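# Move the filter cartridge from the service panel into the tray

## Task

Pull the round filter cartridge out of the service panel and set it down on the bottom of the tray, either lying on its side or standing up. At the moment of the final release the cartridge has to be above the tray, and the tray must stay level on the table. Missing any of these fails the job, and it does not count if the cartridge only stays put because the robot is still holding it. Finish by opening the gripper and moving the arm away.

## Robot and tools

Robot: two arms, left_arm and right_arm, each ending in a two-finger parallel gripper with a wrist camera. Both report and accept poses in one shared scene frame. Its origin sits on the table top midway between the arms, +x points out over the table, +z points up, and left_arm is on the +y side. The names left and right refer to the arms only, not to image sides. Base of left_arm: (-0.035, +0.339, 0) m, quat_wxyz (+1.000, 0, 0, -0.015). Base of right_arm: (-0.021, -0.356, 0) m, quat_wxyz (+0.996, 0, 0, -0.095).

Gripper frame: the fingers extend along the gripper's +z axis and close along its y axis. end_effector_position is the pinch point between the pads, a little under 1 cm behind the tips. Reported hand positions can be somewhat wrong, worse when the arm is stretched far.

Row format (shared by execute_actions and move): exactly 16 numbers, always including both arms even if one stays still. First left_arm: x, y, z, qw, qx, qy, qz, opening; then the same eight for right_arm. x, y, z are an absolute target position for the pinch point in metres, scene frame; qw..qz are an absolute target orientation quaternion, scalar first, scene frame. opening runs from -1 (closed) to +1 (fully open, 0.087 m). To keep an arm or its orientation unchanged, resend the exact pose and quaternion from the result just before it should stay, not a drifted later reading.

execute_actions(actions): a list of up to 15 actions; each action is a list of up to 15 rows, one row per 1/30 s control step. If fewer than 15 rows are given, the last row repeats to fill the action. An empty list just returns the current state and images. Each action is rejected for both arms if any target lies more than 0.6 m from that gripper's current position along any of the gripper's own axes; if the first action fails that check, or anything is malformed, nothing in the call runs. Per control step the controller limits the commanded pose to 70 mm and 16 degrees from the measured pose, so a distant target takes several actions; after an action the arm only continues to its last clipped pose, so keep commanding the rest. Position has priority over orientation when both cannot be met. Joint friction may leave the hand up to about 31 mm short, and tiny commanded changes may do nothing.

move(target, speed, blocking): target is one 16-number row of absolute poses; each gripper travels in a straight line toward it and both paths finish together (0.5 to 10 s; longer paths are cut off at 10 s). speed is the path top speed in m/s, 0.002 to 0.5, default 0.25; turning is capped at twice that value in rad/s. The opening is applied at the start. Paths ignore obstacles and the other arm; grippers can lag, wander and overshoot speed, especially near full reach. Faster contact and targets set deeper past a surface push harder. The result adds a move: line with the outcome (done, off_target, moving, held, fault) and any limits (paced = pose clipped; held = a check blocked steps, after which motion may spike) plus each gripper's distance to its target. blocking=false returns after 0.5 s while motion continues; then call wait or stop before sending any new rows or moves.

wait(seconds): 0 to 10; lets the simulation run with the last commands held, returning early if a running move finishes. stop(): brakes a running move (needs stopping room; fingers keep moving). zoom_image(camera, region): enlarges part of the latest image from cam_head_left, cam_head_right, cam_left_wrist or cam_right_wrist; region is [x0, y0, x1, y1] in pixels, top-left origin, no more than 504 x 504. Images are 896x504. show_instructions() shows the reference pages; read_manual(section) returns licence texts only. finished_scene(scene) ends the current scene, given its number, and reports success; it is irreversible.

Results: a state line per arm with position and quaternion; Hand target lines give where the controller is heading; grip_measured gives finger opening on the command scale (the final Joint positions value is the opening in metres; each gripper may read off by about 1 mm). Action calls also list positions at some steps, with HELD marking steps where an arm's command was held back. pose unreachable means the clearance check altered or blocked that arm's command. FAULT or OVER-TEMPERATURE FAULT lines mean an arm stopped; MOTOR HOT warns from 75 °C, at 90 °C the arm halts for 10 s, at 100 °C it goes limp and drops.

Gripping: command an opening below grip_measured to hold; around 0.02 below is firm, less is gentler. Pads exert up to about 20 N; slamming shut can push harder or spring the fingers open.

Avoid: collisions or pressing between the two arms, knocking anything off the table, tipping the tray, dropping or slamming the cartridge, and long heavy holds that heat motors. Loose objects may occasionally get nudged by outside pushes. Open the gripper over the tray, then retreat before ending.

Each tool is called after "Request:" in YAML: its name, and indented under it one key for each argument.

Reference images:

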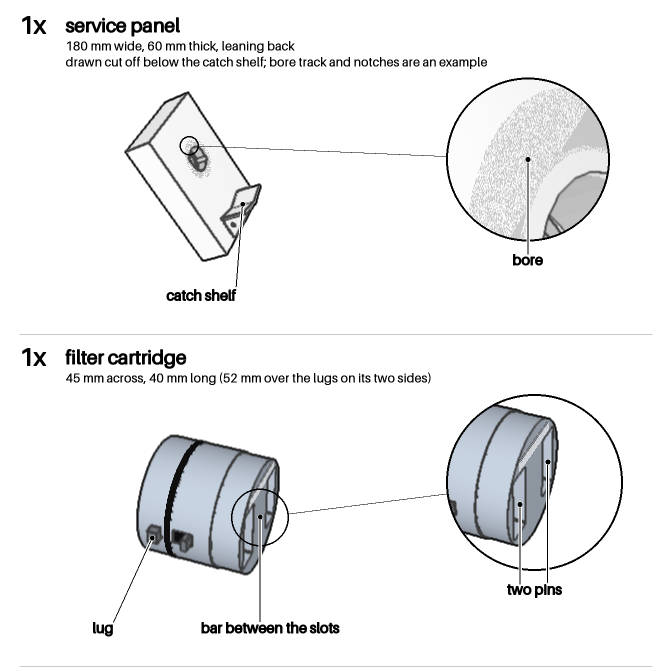

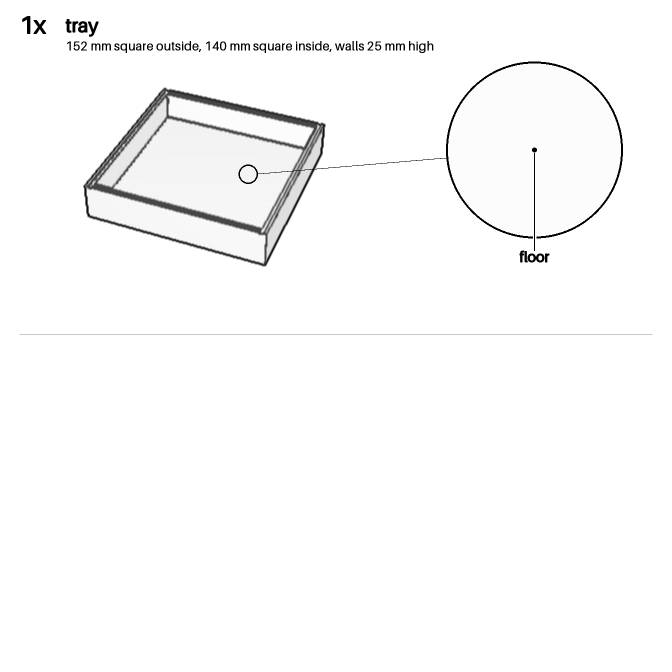

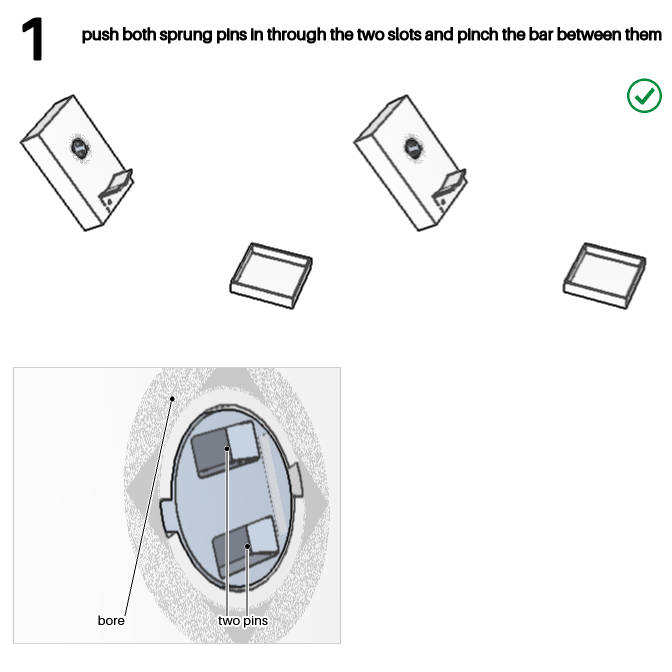

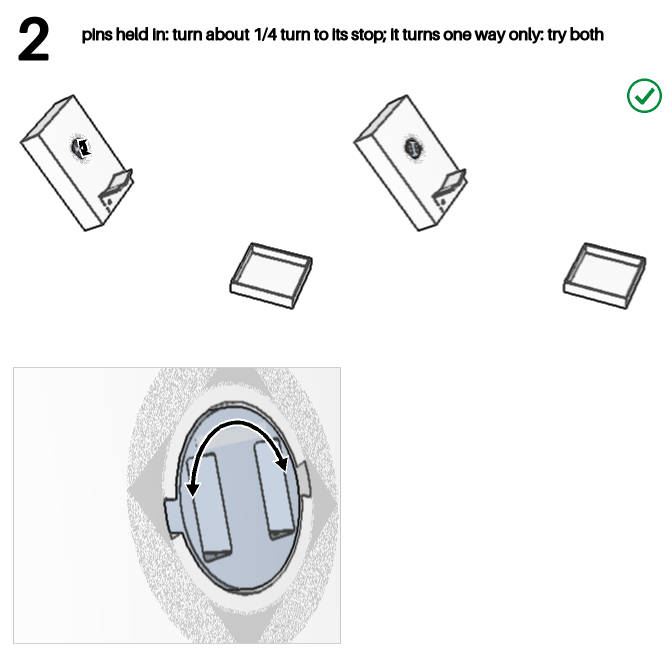

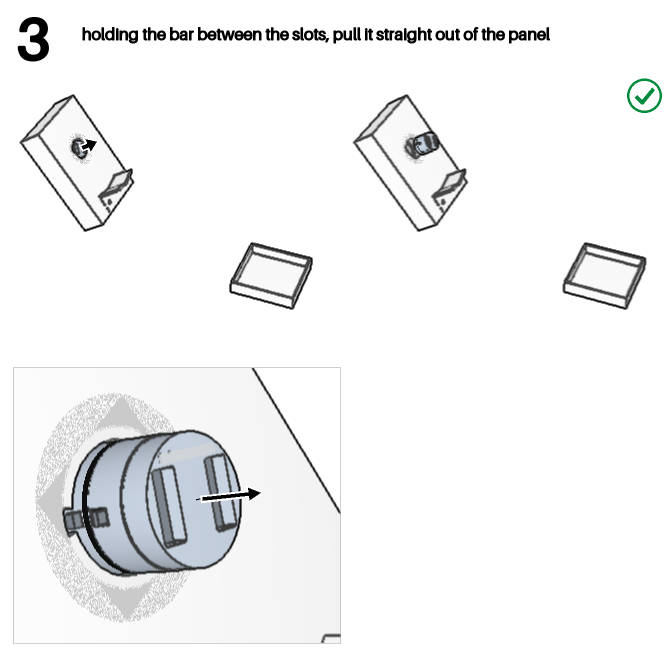

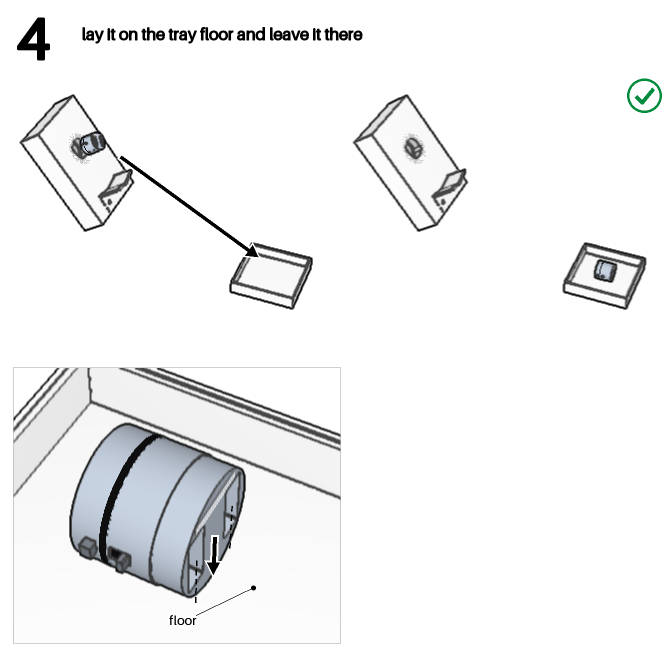

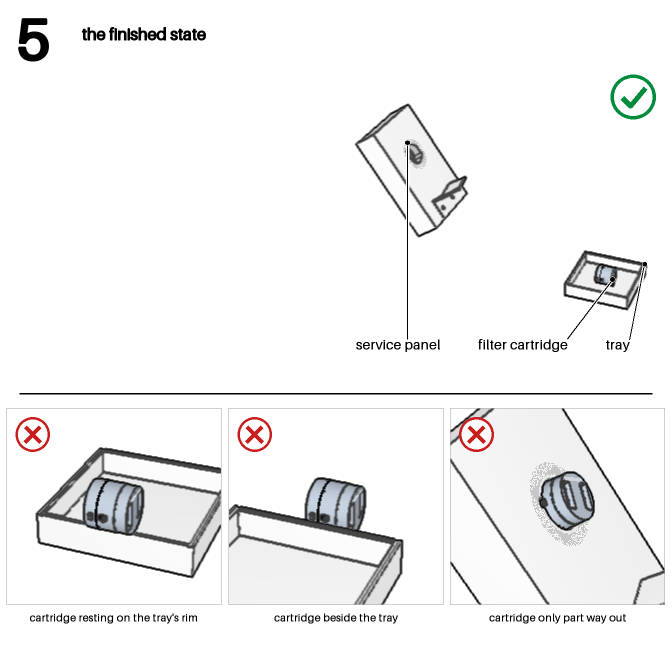

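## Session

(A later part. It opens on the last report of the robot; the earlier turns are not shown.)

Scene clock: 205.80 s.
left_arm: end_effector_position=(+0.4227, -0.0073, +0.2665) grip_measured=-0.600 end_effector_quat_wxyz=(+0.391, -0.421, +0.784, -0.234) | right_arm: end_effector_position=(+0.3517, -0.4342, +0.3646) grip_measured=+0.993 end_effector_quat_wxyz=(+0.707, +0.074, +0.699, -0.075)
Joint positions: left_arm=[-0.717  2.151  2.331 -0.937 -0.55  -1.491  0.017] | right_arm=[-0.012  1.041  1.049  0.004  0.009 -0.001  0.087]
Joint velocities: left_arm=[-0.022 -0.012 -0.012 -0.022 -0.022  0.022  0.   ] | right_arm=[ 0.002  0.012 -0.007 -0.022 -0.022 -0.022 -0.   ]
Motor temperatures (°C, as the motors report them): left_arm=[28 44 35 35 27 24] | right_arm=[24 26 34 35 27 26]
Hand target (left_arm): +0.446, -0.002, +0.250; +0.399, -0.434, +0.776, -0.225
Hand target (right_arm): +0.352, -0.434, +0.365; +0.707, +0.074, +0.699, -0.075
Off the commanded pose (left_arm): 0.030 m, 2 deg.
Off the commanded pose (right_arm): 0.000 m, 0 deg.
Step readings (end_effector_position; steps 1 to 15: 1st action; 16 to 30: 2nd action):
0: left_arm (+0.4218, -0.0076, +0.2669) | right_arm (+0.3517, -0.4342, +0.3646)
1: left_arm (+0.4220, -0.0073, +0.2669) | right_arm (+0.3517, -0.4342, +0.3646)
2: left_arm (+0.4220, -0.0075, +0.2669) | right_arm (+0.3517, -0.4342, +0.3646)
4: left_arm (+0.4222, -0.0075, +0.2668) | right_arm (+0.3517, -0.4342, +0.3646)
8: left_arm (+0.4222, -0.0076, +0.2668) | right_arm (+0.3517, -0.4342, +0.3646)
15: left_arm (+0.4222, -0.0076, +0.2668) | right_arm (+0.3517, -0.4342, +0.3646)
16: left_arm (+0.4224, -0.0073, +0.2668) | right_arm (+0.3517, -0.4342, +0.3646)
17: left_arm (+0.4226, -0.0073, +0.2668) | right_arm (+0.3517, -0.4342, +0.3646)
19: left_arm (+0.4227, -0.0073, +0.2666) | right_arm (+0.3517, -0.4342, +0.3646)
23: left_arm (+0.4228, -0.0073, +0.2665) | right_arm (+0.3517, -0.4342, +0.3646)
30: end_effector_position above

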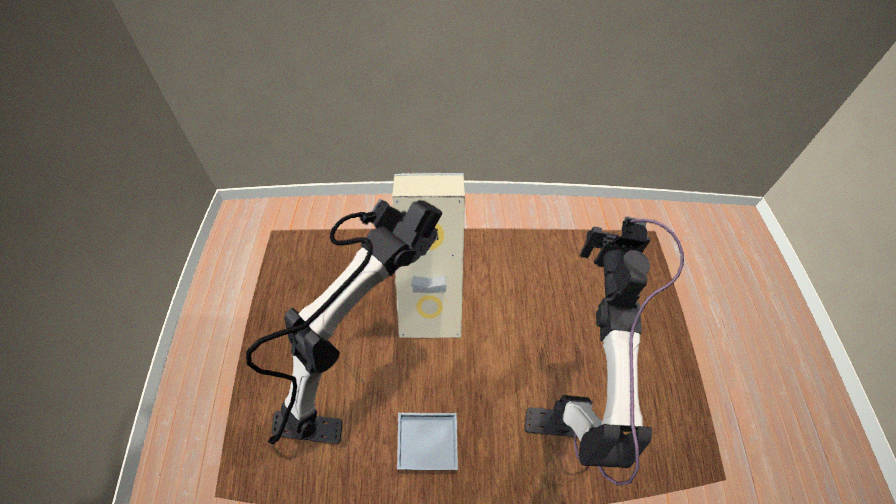

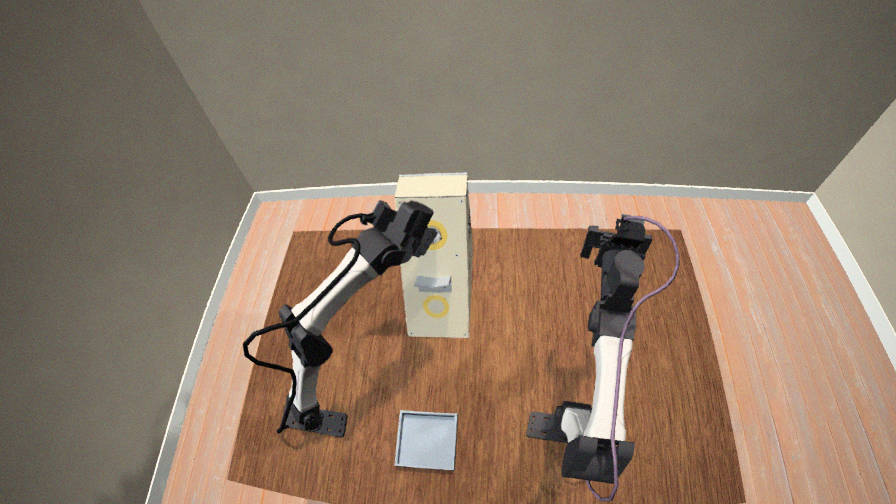

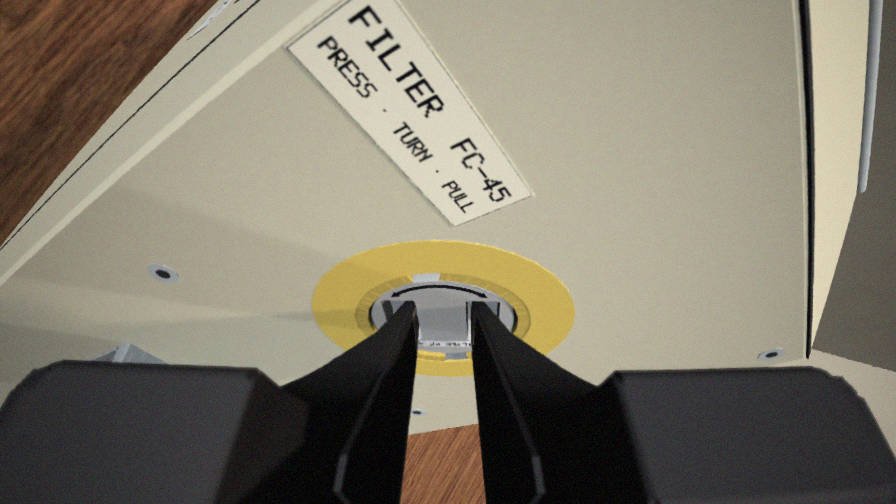

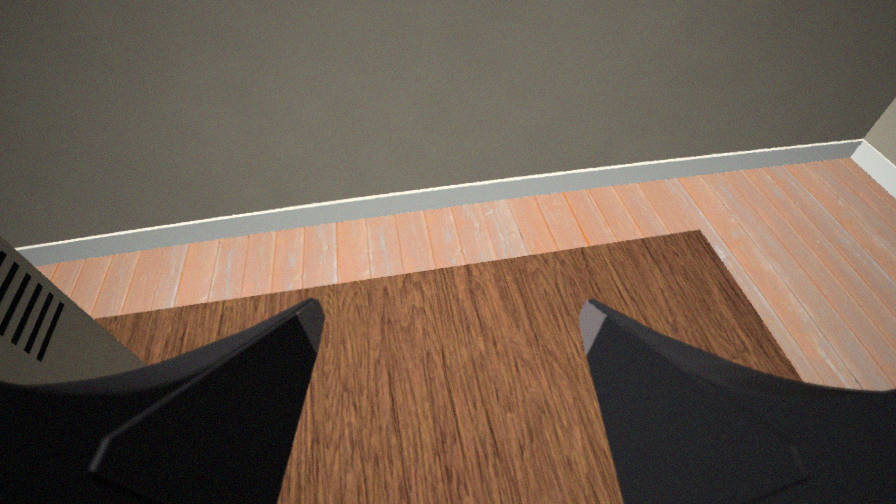

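Request:
execute_actions:
  actions:
    - [[0.445,-0.008,0.249,0.394,-0.428,0.780,-0.230,-0.60,0.3517,-0.4342,0.3646,0.707,0.074,0.699,-0.075,1]]
    - [[0.445,-0.0125,0.248,0.390,-0.424,0.783,-0.234,-0.60,0.3517,-0.4342,0.3646,0.707,0.074,0.699,-0.075,1]]

Request:
zoom_image:
  camera: "cam_left_wrist"
  region: [320,170,580,390]

Scene clock: 210.67 s.
left_arm: end_effector_position=(+0.4225, -0.0078, +0.2664) grip_measured=-0.600 end_effector_quat_wxyz=(+0.391, -0.417, +0.786, -0.234) | right_arm: end_effector_position=(+0.3517, -0.4342, +0.3646) grip_measured=+0.993 end_effector_quat_wxyz=(+0.707, +0.074, +0.699, -0.075)
Joint positions: left_arm=[-0.717  2.151  2.331 -0.935 -0.546 -1.481  0.017] | right_arm=[-0.012  1.041  1.049  0.004  0.009 -0.001  0.087]
Joint velocities: left_arm=[-0.007  0.002 -0.022 -0.095 -0.022 -0.007 -0.002] | right_arm=[ 0.002  0.002 -0.012 -0.022 -0.022 -0.066 -0.   ]
Motor temperatures (°C, as the motors report them): left_arm=[28 43 36 35 27 24] | right_arm=[24 26 34 35 27 26]
Hand target (left_arm): +0.443, -0.011, +0.248; +0.390, -0.424, +0.783, -0.234
Hand target (right_arm): +0.352, -0.434, +0.365; +0.707, +0.074, +0.699, -0.075
Off the commanded pose (left_arm): 0.029 m, 1 deg.
Off the commanded pose (right_arm): 0.000 m, 0 deg.
Step readings (end_effector_position; steps 1 to 15: 1st action; 16 to 30: 2nd action):
0: left_arm (+0.4227, -0.0073, +0.2665) | right_arm (+0.3517, -0.4342, +0.3646)
1: left_arm (+0.4227, -0.0075, +0.2665) | right_arm (+0.3517, -0.4342, +0.3646)
2: left_arm (+0.4226, -0.0076, +0.2665) | right_arm (+0.3517, -0.4342, +0.3646)
4: left_arm (+0.4226, -0.0076, +0.2665) | right_arm (+0.3517, -0.4342, +0.3646)
8: left_arm (+0.4226, -0.0076, +0.2665) | right_arm (+0.3517, -0.4342, +0.3646)
15: left_arm (+0.4226, -0.0076, +0.2665) | right_arm (+0.3517, -0.4342, +0.3646)
16: left_arm (+0.4225, -0.0078, +0.2664) | right_arm (+0.3517, -0.4342, +0.3646)
17: left_arm (+0.4225, -0.0079, +0.2665) | right_arm (+0.3517, -0.4342, +0.3646)
19: left_arm (+0.4225, -0.0078, +0.2664) | right_arm (+0.3517, -0.4342, +0.3646)
23: left_arm (+0.4225, -0.0079, +0.2665) | right_arm (+0.3517, -0.4342, +0.3646)
30: end_effector_position above

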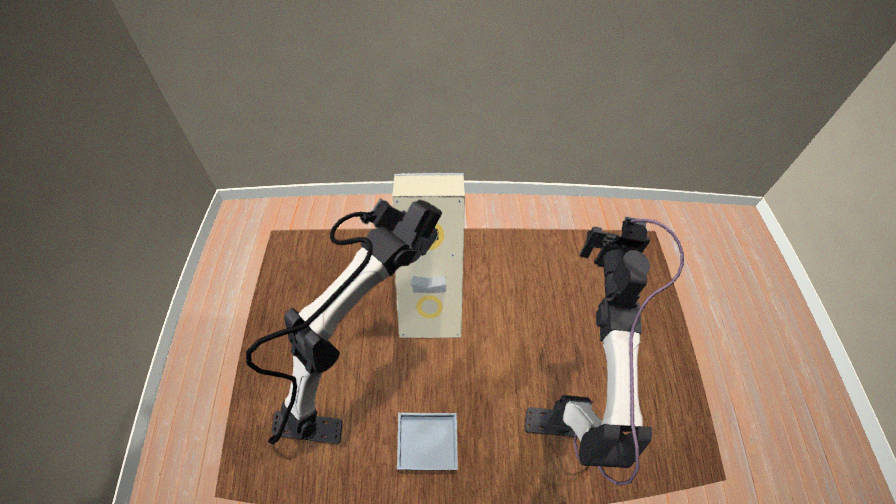

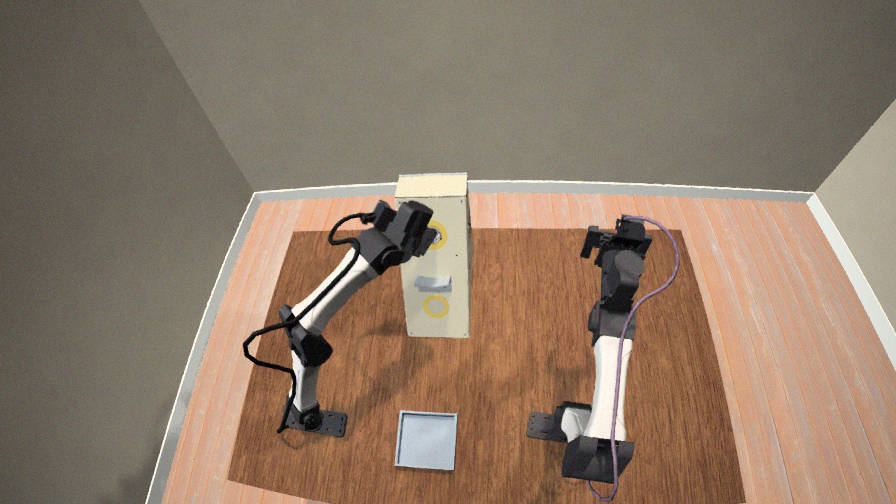

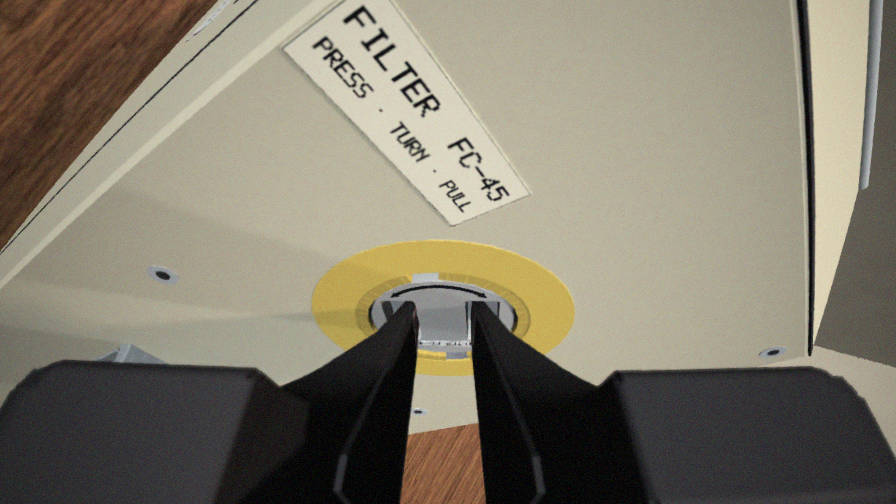

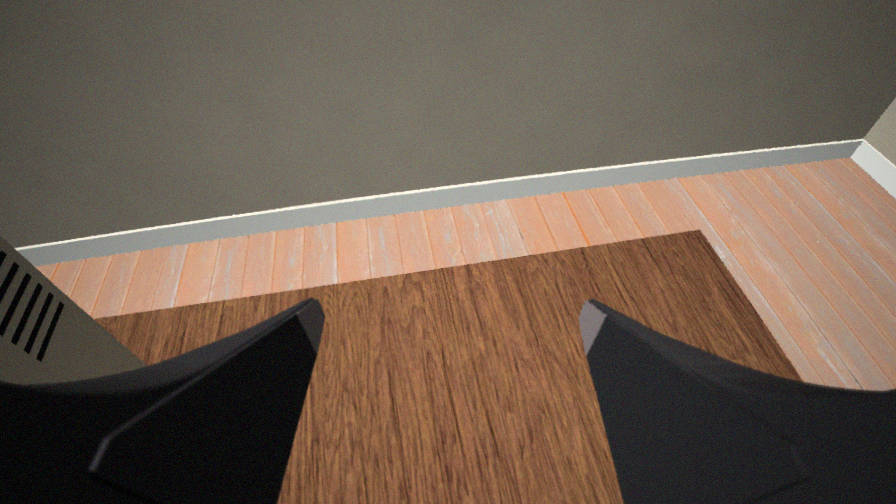

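Region (320, 170, 580, 390) of cam_left_wrist's 896x504 image, scaled by 1.938, with more detail than that image has; it fills the top 426 rows of this view, and the rest is white.

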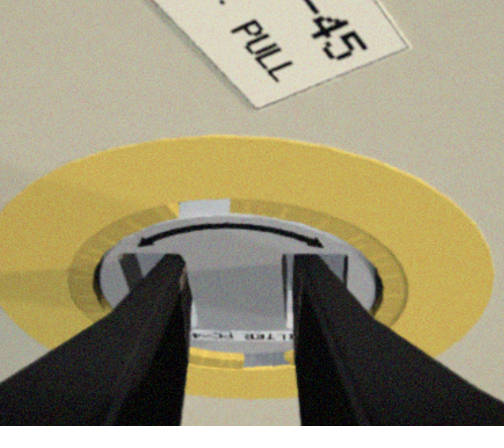

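Request:
execute_actions:
  actions:
    - [[0.435,-0.018,0.252,0.385,-0.419,0.787,-0.239,-0.58,0.3517,-0.4342,0.3646,0.707,0.074,0.699,-0.075,1]]
    - [[0.443,-0.019,0.247,0.385,-0.419,0.787,-0.239,-0.58,0.3517,-0.4342,0.3646,0.707,0.074,0.699,-0.075,1]]

Request:
zoom_image:
  camera: "cam_left_wrist"
  region: [320,170,580,390]

Scene clock: 220.40 s.
left_arm: end_effector_position=(+0.4231, -0.0093, +0.2660) grip_measured=-0.580 end_effector_quat_wxyz=(+0.390, -0.414, +0.789, -0.233) | right_arm: end_effector_position=(+0.3517, -0.4342, +0.3646) grip_measured=+0.993 end_effector_quat_wxyz=(+0.707, +0.074, +0.699, -0.075)
Joint positions: left_arm=[-0.717  2.161  2.348 -0.942 -0.542 -1.475  0.018] | right_arm=[-0.012  1.041  1.049  0.004  0.009 -0.001  0.087]
Joint velocities: left_arm=[ 0.002  0.002 -0.002  0.007 -0.022 -0.081 -0.001] | right_arm=[ 0.017 -0.007 -0.002  0.066 -0.007  0.007 -0.001]
Motor temperatures (°C, as the motors report them): left_arm=[28 42 36 36 27 24] | right_arm=[24 26 34 35 27 26]
Hand target (left_arm): +0.441, -0.018, +0.247; +0.385, -0.419, +0.787, -0.239
Hand target (right_arm): +0.352, -0.434, +0.365; +0.707, +0.074, +0.699, -0.075
Off the commanded pose (left_arm): 0.029 m, 1 deg.
Off the commanded pose (right_arm): 0.000 m, 0 deg.
Step readings (end_effector_position; steps 1 to 15: 1st action; 16 to 30: 2nd action):
0: left_arm (+0.4225, -0.0078, +0.2664) | right_arm (+0.3517, -0.4342, +0.3646)
1: left_arm (+0.4224, -0.0081, +0.2664) | right_arm (+0.3517, -0.4342, +0.3646)
2: left_arm (+0.4223, -0.0082, +0.2664) | right_arm (+0.3517, -0.4342, +0.3646)
4: left_arm (+0.4223, -0.0084, +0.2665) | right_arm (+0.3517, -0.4342, +0.3646)
8: left_arm (+0.4223, -0.0084, +0.2665) | right_arm (+0.3517, -0.4342, +0.3646)
15: left_arm (+0.4223, -0.0084, +0.2665) | right_arm (+0.3517, -0.4342, +0.3646)
16: left_arm (+0.4226, -0.0088, +0.2664) | right_arm (+0.3517, -0.4342, +0.3646)
17: left_arm (+0.4229, -0.0092, +0.2661) | right_arm (+0.3517, -0.4342, +0.3646)
19: left_arm (+0.4231, -0.0094, +0.2658) | right_arm (+0.3517, -0.4342, +0.3646)
23: left_arm (+0.4231, -0.0094, +0.2658) | right_arm (+0.3517, -0.4342, +0.3646)
30: end_effector_position above

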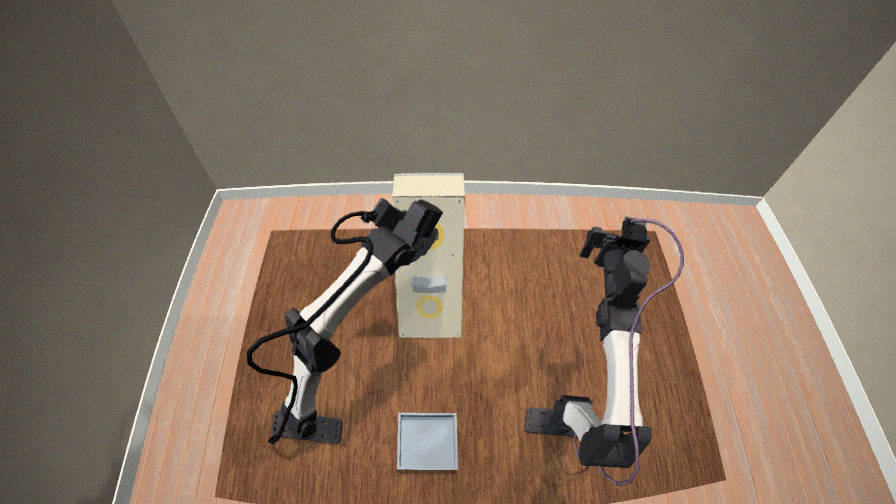

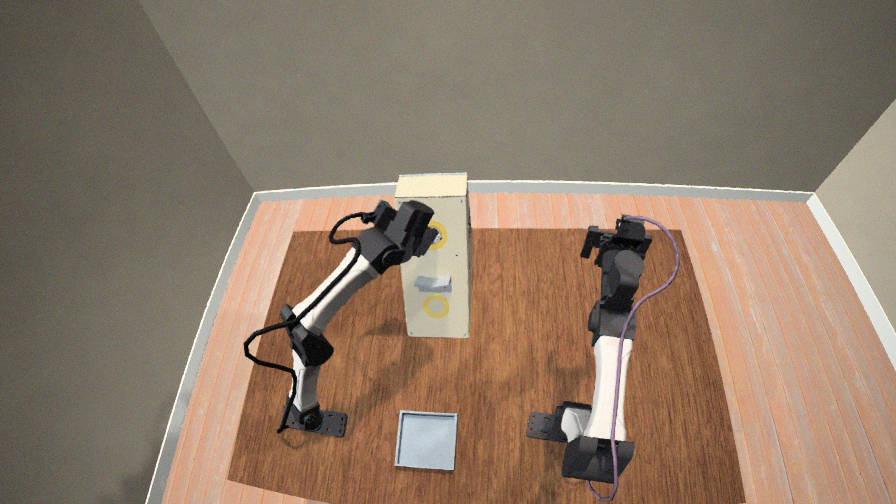

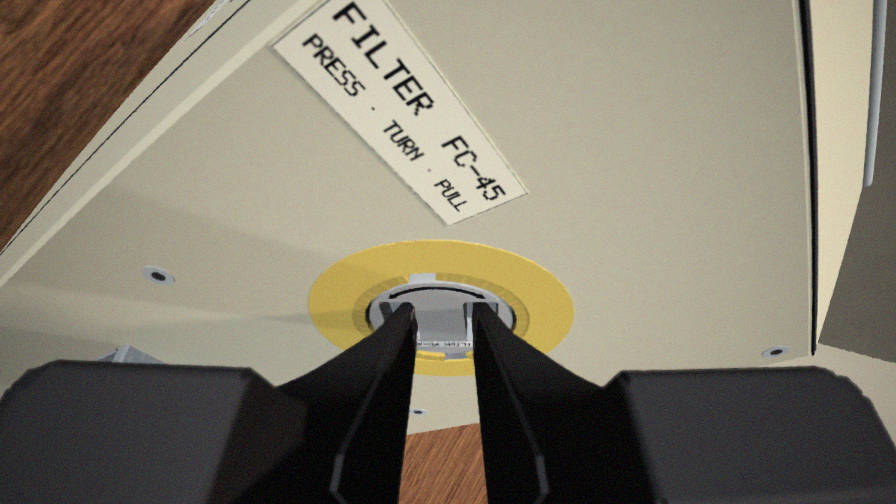

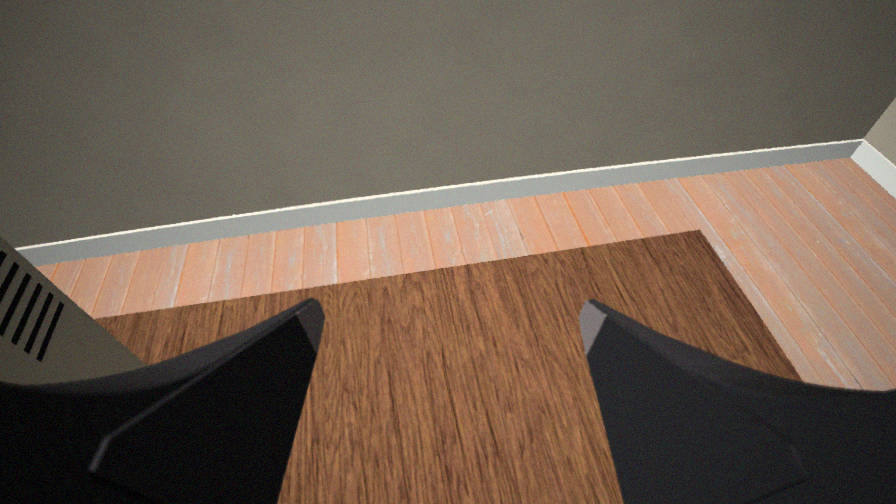

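Region (320, 170, 580, 390) of cam_left_wrist's 896x504 image, scaled by 1.938, with more detail than that image has; it fills the top 426 rows of this view, and the rest is white.

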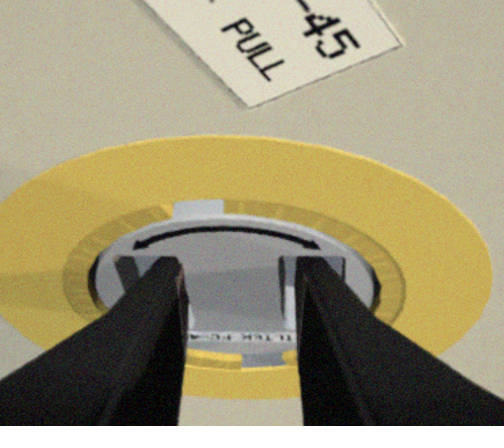

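Request:
execute_actions:
  actions:
    - [[0.449,-0.011,0.2465,0.400,-0.428,0.776,-0.233,-0.61,0.3517,-0.4342,0.3646,0.707,0.074,0.699,-0.075,1]]
    - [[0.456,-0.009,0.2425,0.4087,-0.4347,0.7685,-0.2312,-0.61,0.3517,-0.4342,0.3646,0.707,0.074,0.699,-0.075,1]]

Request:
zoom_image:
  camera: "cam_left_wrist"
  region: [320,170,580,390]

Scene clock: 225.37 s.
left_arm: end_effector_position=(+0.4234, -0.0084, +0.2657) grip_measured=-0.609 end_effector_quat_wxyz=(+0.392, -0.415, +0.788, -0.231) | right_arm: end_effector_position=(+0.3517, -0.4342, +0.3646) grip_measured=+0.993 end_effector_quat_wxyz=(+0.707, +0.074, +0.699, -0.075)
Joint positions: left_arm=[-0.717  2.161  2.348 -0.944 -0.547 -1.475  0.017] | right_arm=[-0.012  1.041  1.049  0.004  0.009 -0.001  0.087]
Joint velocities: left_arm=[ 0.007 -0.002  0.007 -0.051 -0.007  0.037  0.001] | right_arm=[-0.007  0.002  0.007  0.022  0.037  0.037  0.   ]
Motor temperatures (°C, as the motors report them): left_arm=[28 42 36 37 27 24] | right_arm=[24 26 34 36 27 26]
Hand target (left_arm): +0.452, -0.007, +0.242; +0.407, -0.435, +0.770, -0.229
Hand target (right_arm): +0.352, -0.434, +0.365; +0.707, +0.074, +0.699, -0.075
Off the commanded pose (left_arm): 0.040 m, 4 deg.
Off the commanded pose (right_arm): 0.000 m, 0 deg.
Step readings (end_effector_position; steps 1 to 15: 1st action; 16 to 30: 2nd action):
0: left_arm (+0.4231, -0.0094, +0.2657) | right_arm (+0.3517, -0.4342, +0.3646)
1: left_arm (+0.4232, -0.0091, +0.2657) | right_arm (+0.3517, -0.4342, +0.3646)
2: left_arm (+0.4233, -0.0088, +0.2657) | right_arm (+0.3517, -0.4342, +0.3646)
4: left_arm (+0.4232, -0.0088, +0.2656) | right_arm (+0.3517, -0.4342, +0.3646)
8: left_arm (+0.4232, -0.0088, +0.2656) | right_arm (+0.3517, -0.4342, +0.3646)
15: left_arm (+0.4232, -0.0088, +0.2656) | right_arm (+0.3517, -0.4342, +0.3646)
16: left_arm (+0.4234, -0.0085, +0.2657) | right_arm (+0.3517, -0.4342, +0.3646)
17: left_arm (+0.4234, -0.0084, +0.2657) | right_arm (+0.3517, -0.4342, +0.3646)
19: left_arm (+0.4234, -0.0084, +0.2657) | right_arm (+0.3517, -0.4342, +0.3646)
23: left_arm (+0.4234, -0.0084, +0.2657) | right_arm (+0.3517, -0.4342, +0.3646)
30: end_effector_position above

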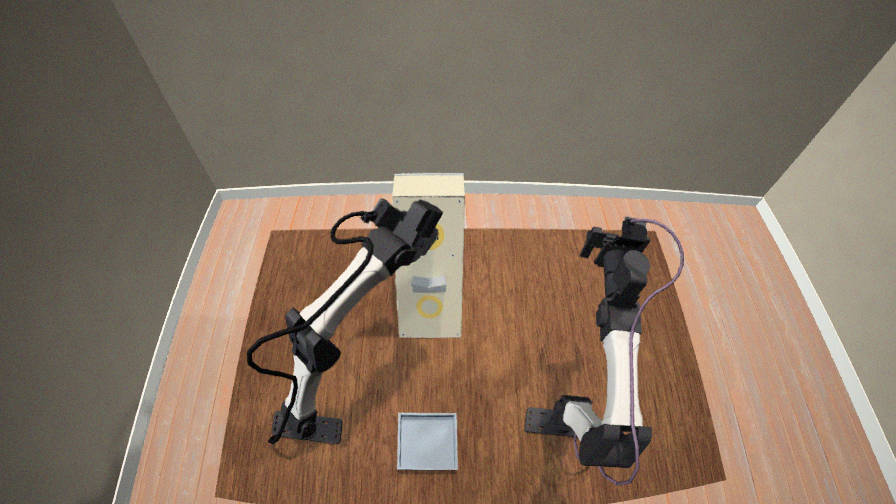

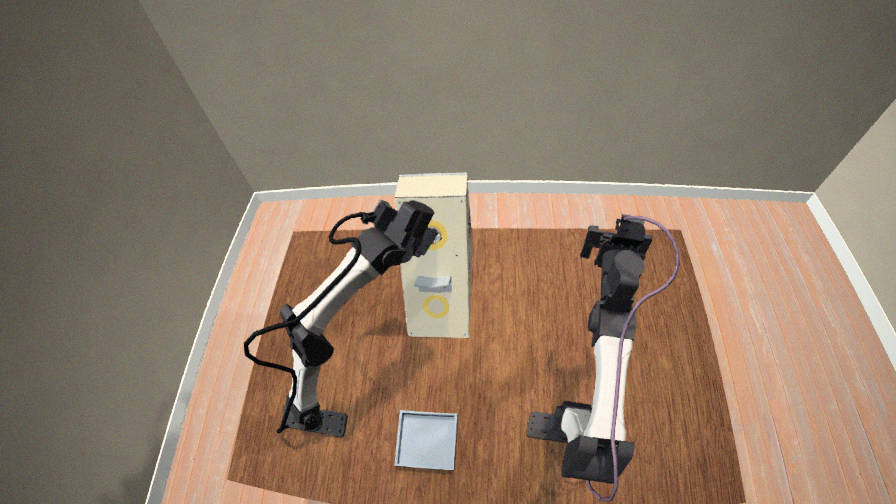

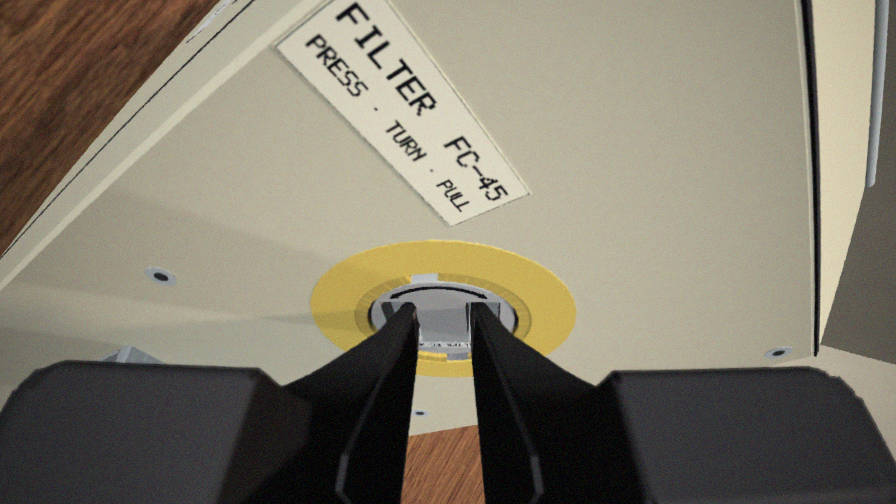

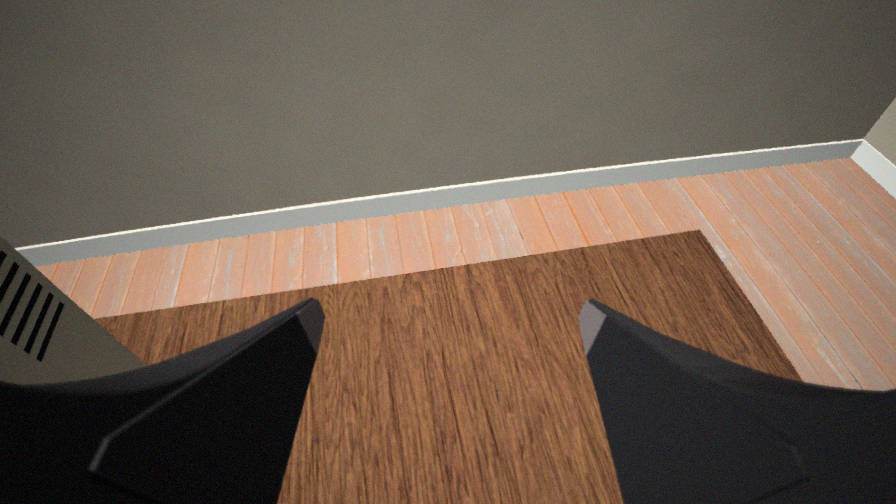

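Region (320, 170, 580, 390) of cam_left_wrist's 896x504 image, scaled by 1.938, with more detail than that image has; it fills the top 426 rows of this view, and the rest is white.

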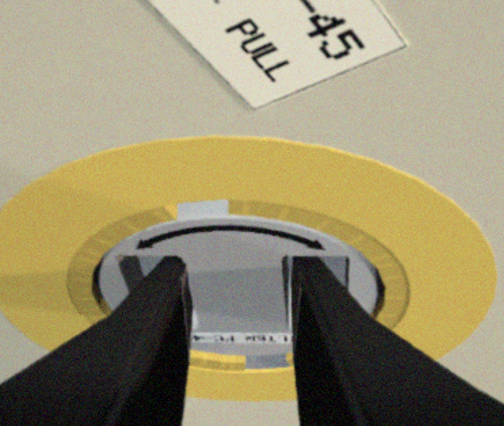

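Request:
zoom_image:
  camera: "cam_head_right"
  region: [400,205,470,265]

Region (400, 205, 470, 265) of cam_head_right's 896x504 image, scaled by 7.200, with more detail than that image has; it fills the top 432 rows of this view, and the rest is white.

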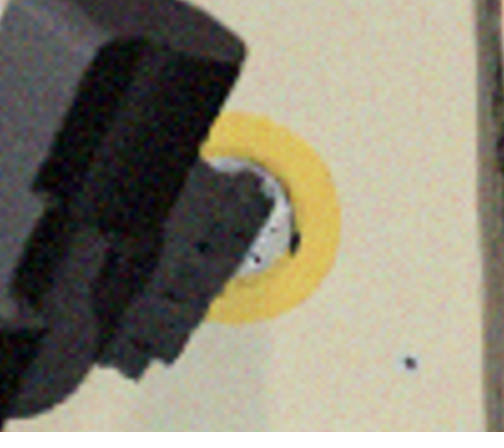

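Request:
move:
  target: [0.436,-0.0084,0.257,0.395,-0.42,0.784,-0.231,-0.61,0.337,-0.156,0.27,0.612,-0.354,0.612,0.354,1]
  speed: 0.3

Scene clock: 233.30 s.
left_arm: end_effector_position=(+0.4215, -0.0082, +0.2666) grip_measured=-0.610 end_effector_quat_wxyz=(+0.389, -0.414, +0.790, -0.231) | right_arm: end_effector_position=(+0.3438, -0.1604, +0.2636) grip_measured=+0.993 end_effector_quat_wxyz=(+0.612, -0.345, +0.620, +0.350)
Joint positions: left_arm=[-0.717  2.157  2.348 -0.95  -0.542 -1.475  0.017] | right_arm=[ 0.354  1.345  0.849  0.487 -0.863  0.006  0.087]
Joint velocities: left_arm=[-0.002 -0.002  0.007  0.007  0.066 -0.037 -0.001] | right_arm=[-0.002 -0.002  0.002  0.022 -0.066  0.037 -0.001]
Motor temperatures (°C, as the motors report them): left_arm=[28 42 36 38 27 24] | right_arm=[24 26 34 36 27 26]
Hand target (left_arm): +0.435, -0.008, +0.257; +0.395, -0.420, +0.784, -0.231
Hand target (right_arm): +0.343, -0.155, +0.269; +0.614, -0.352, +0.610, +0.356
Off the commanded pose (left_arm): 0.017 m, 1 deg.
Off the commanded pose (right_arm): 0.010 m, 1 deg.
move: off_target (left_arm)

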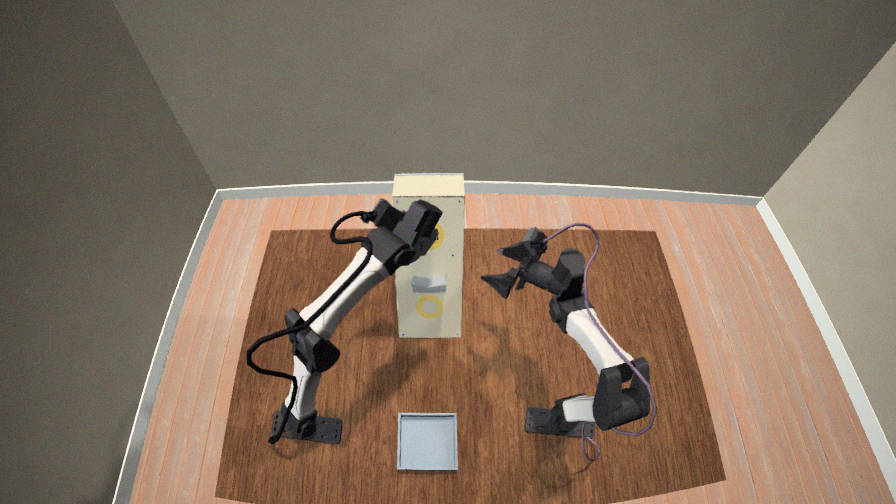

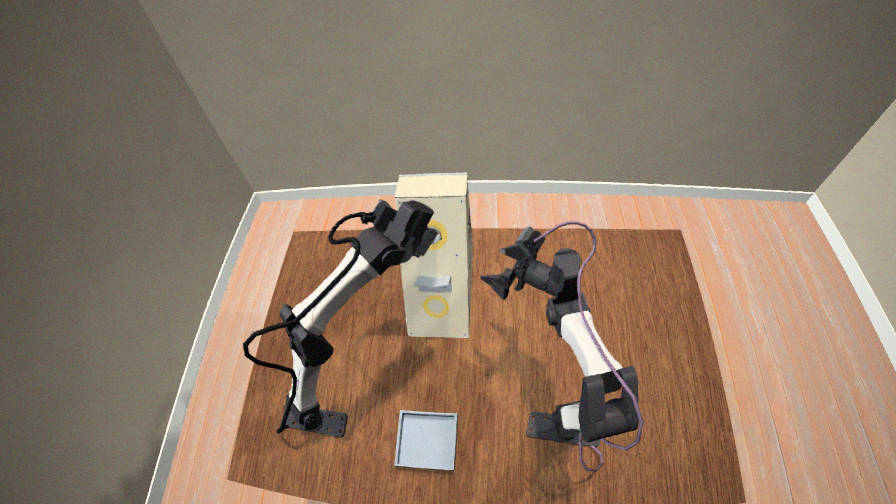

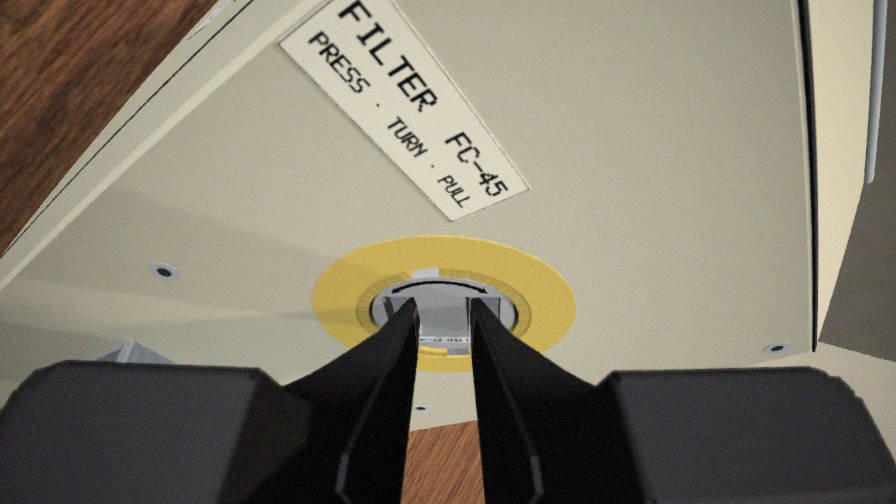

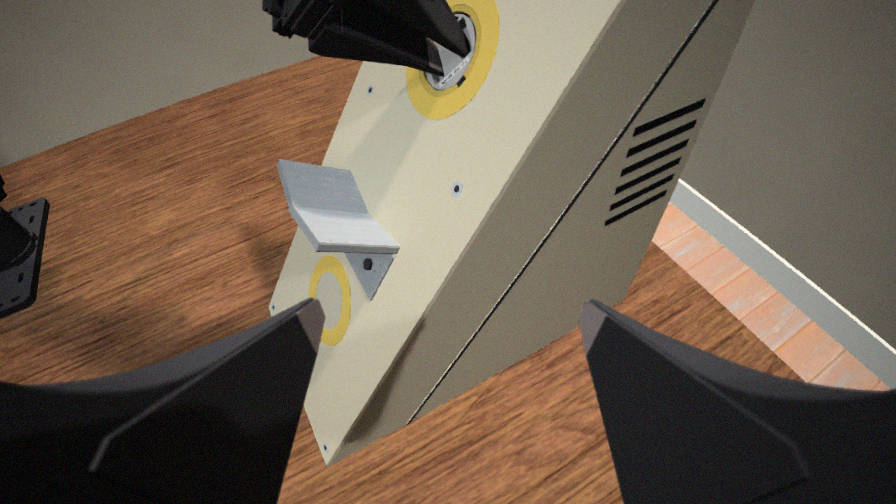

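Request:
zoom_image:
  camera: "cam_right_wrist"
  region: [390,0,520,125]

Region (390, 0, 520, 125) of cam_right_wrist's 896x504 image, scaled by 3.877, with more detail than that image has; it fills the top 485 rows of this view, and the rest is white.

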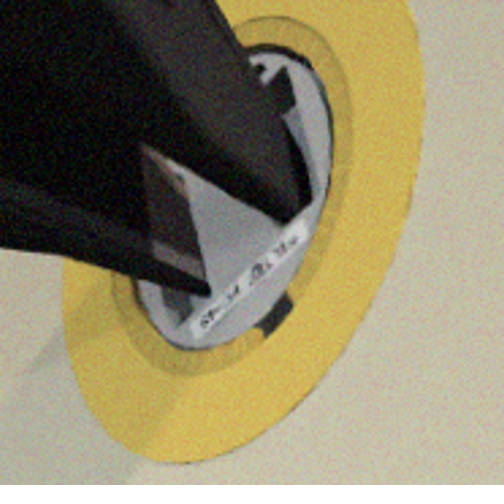

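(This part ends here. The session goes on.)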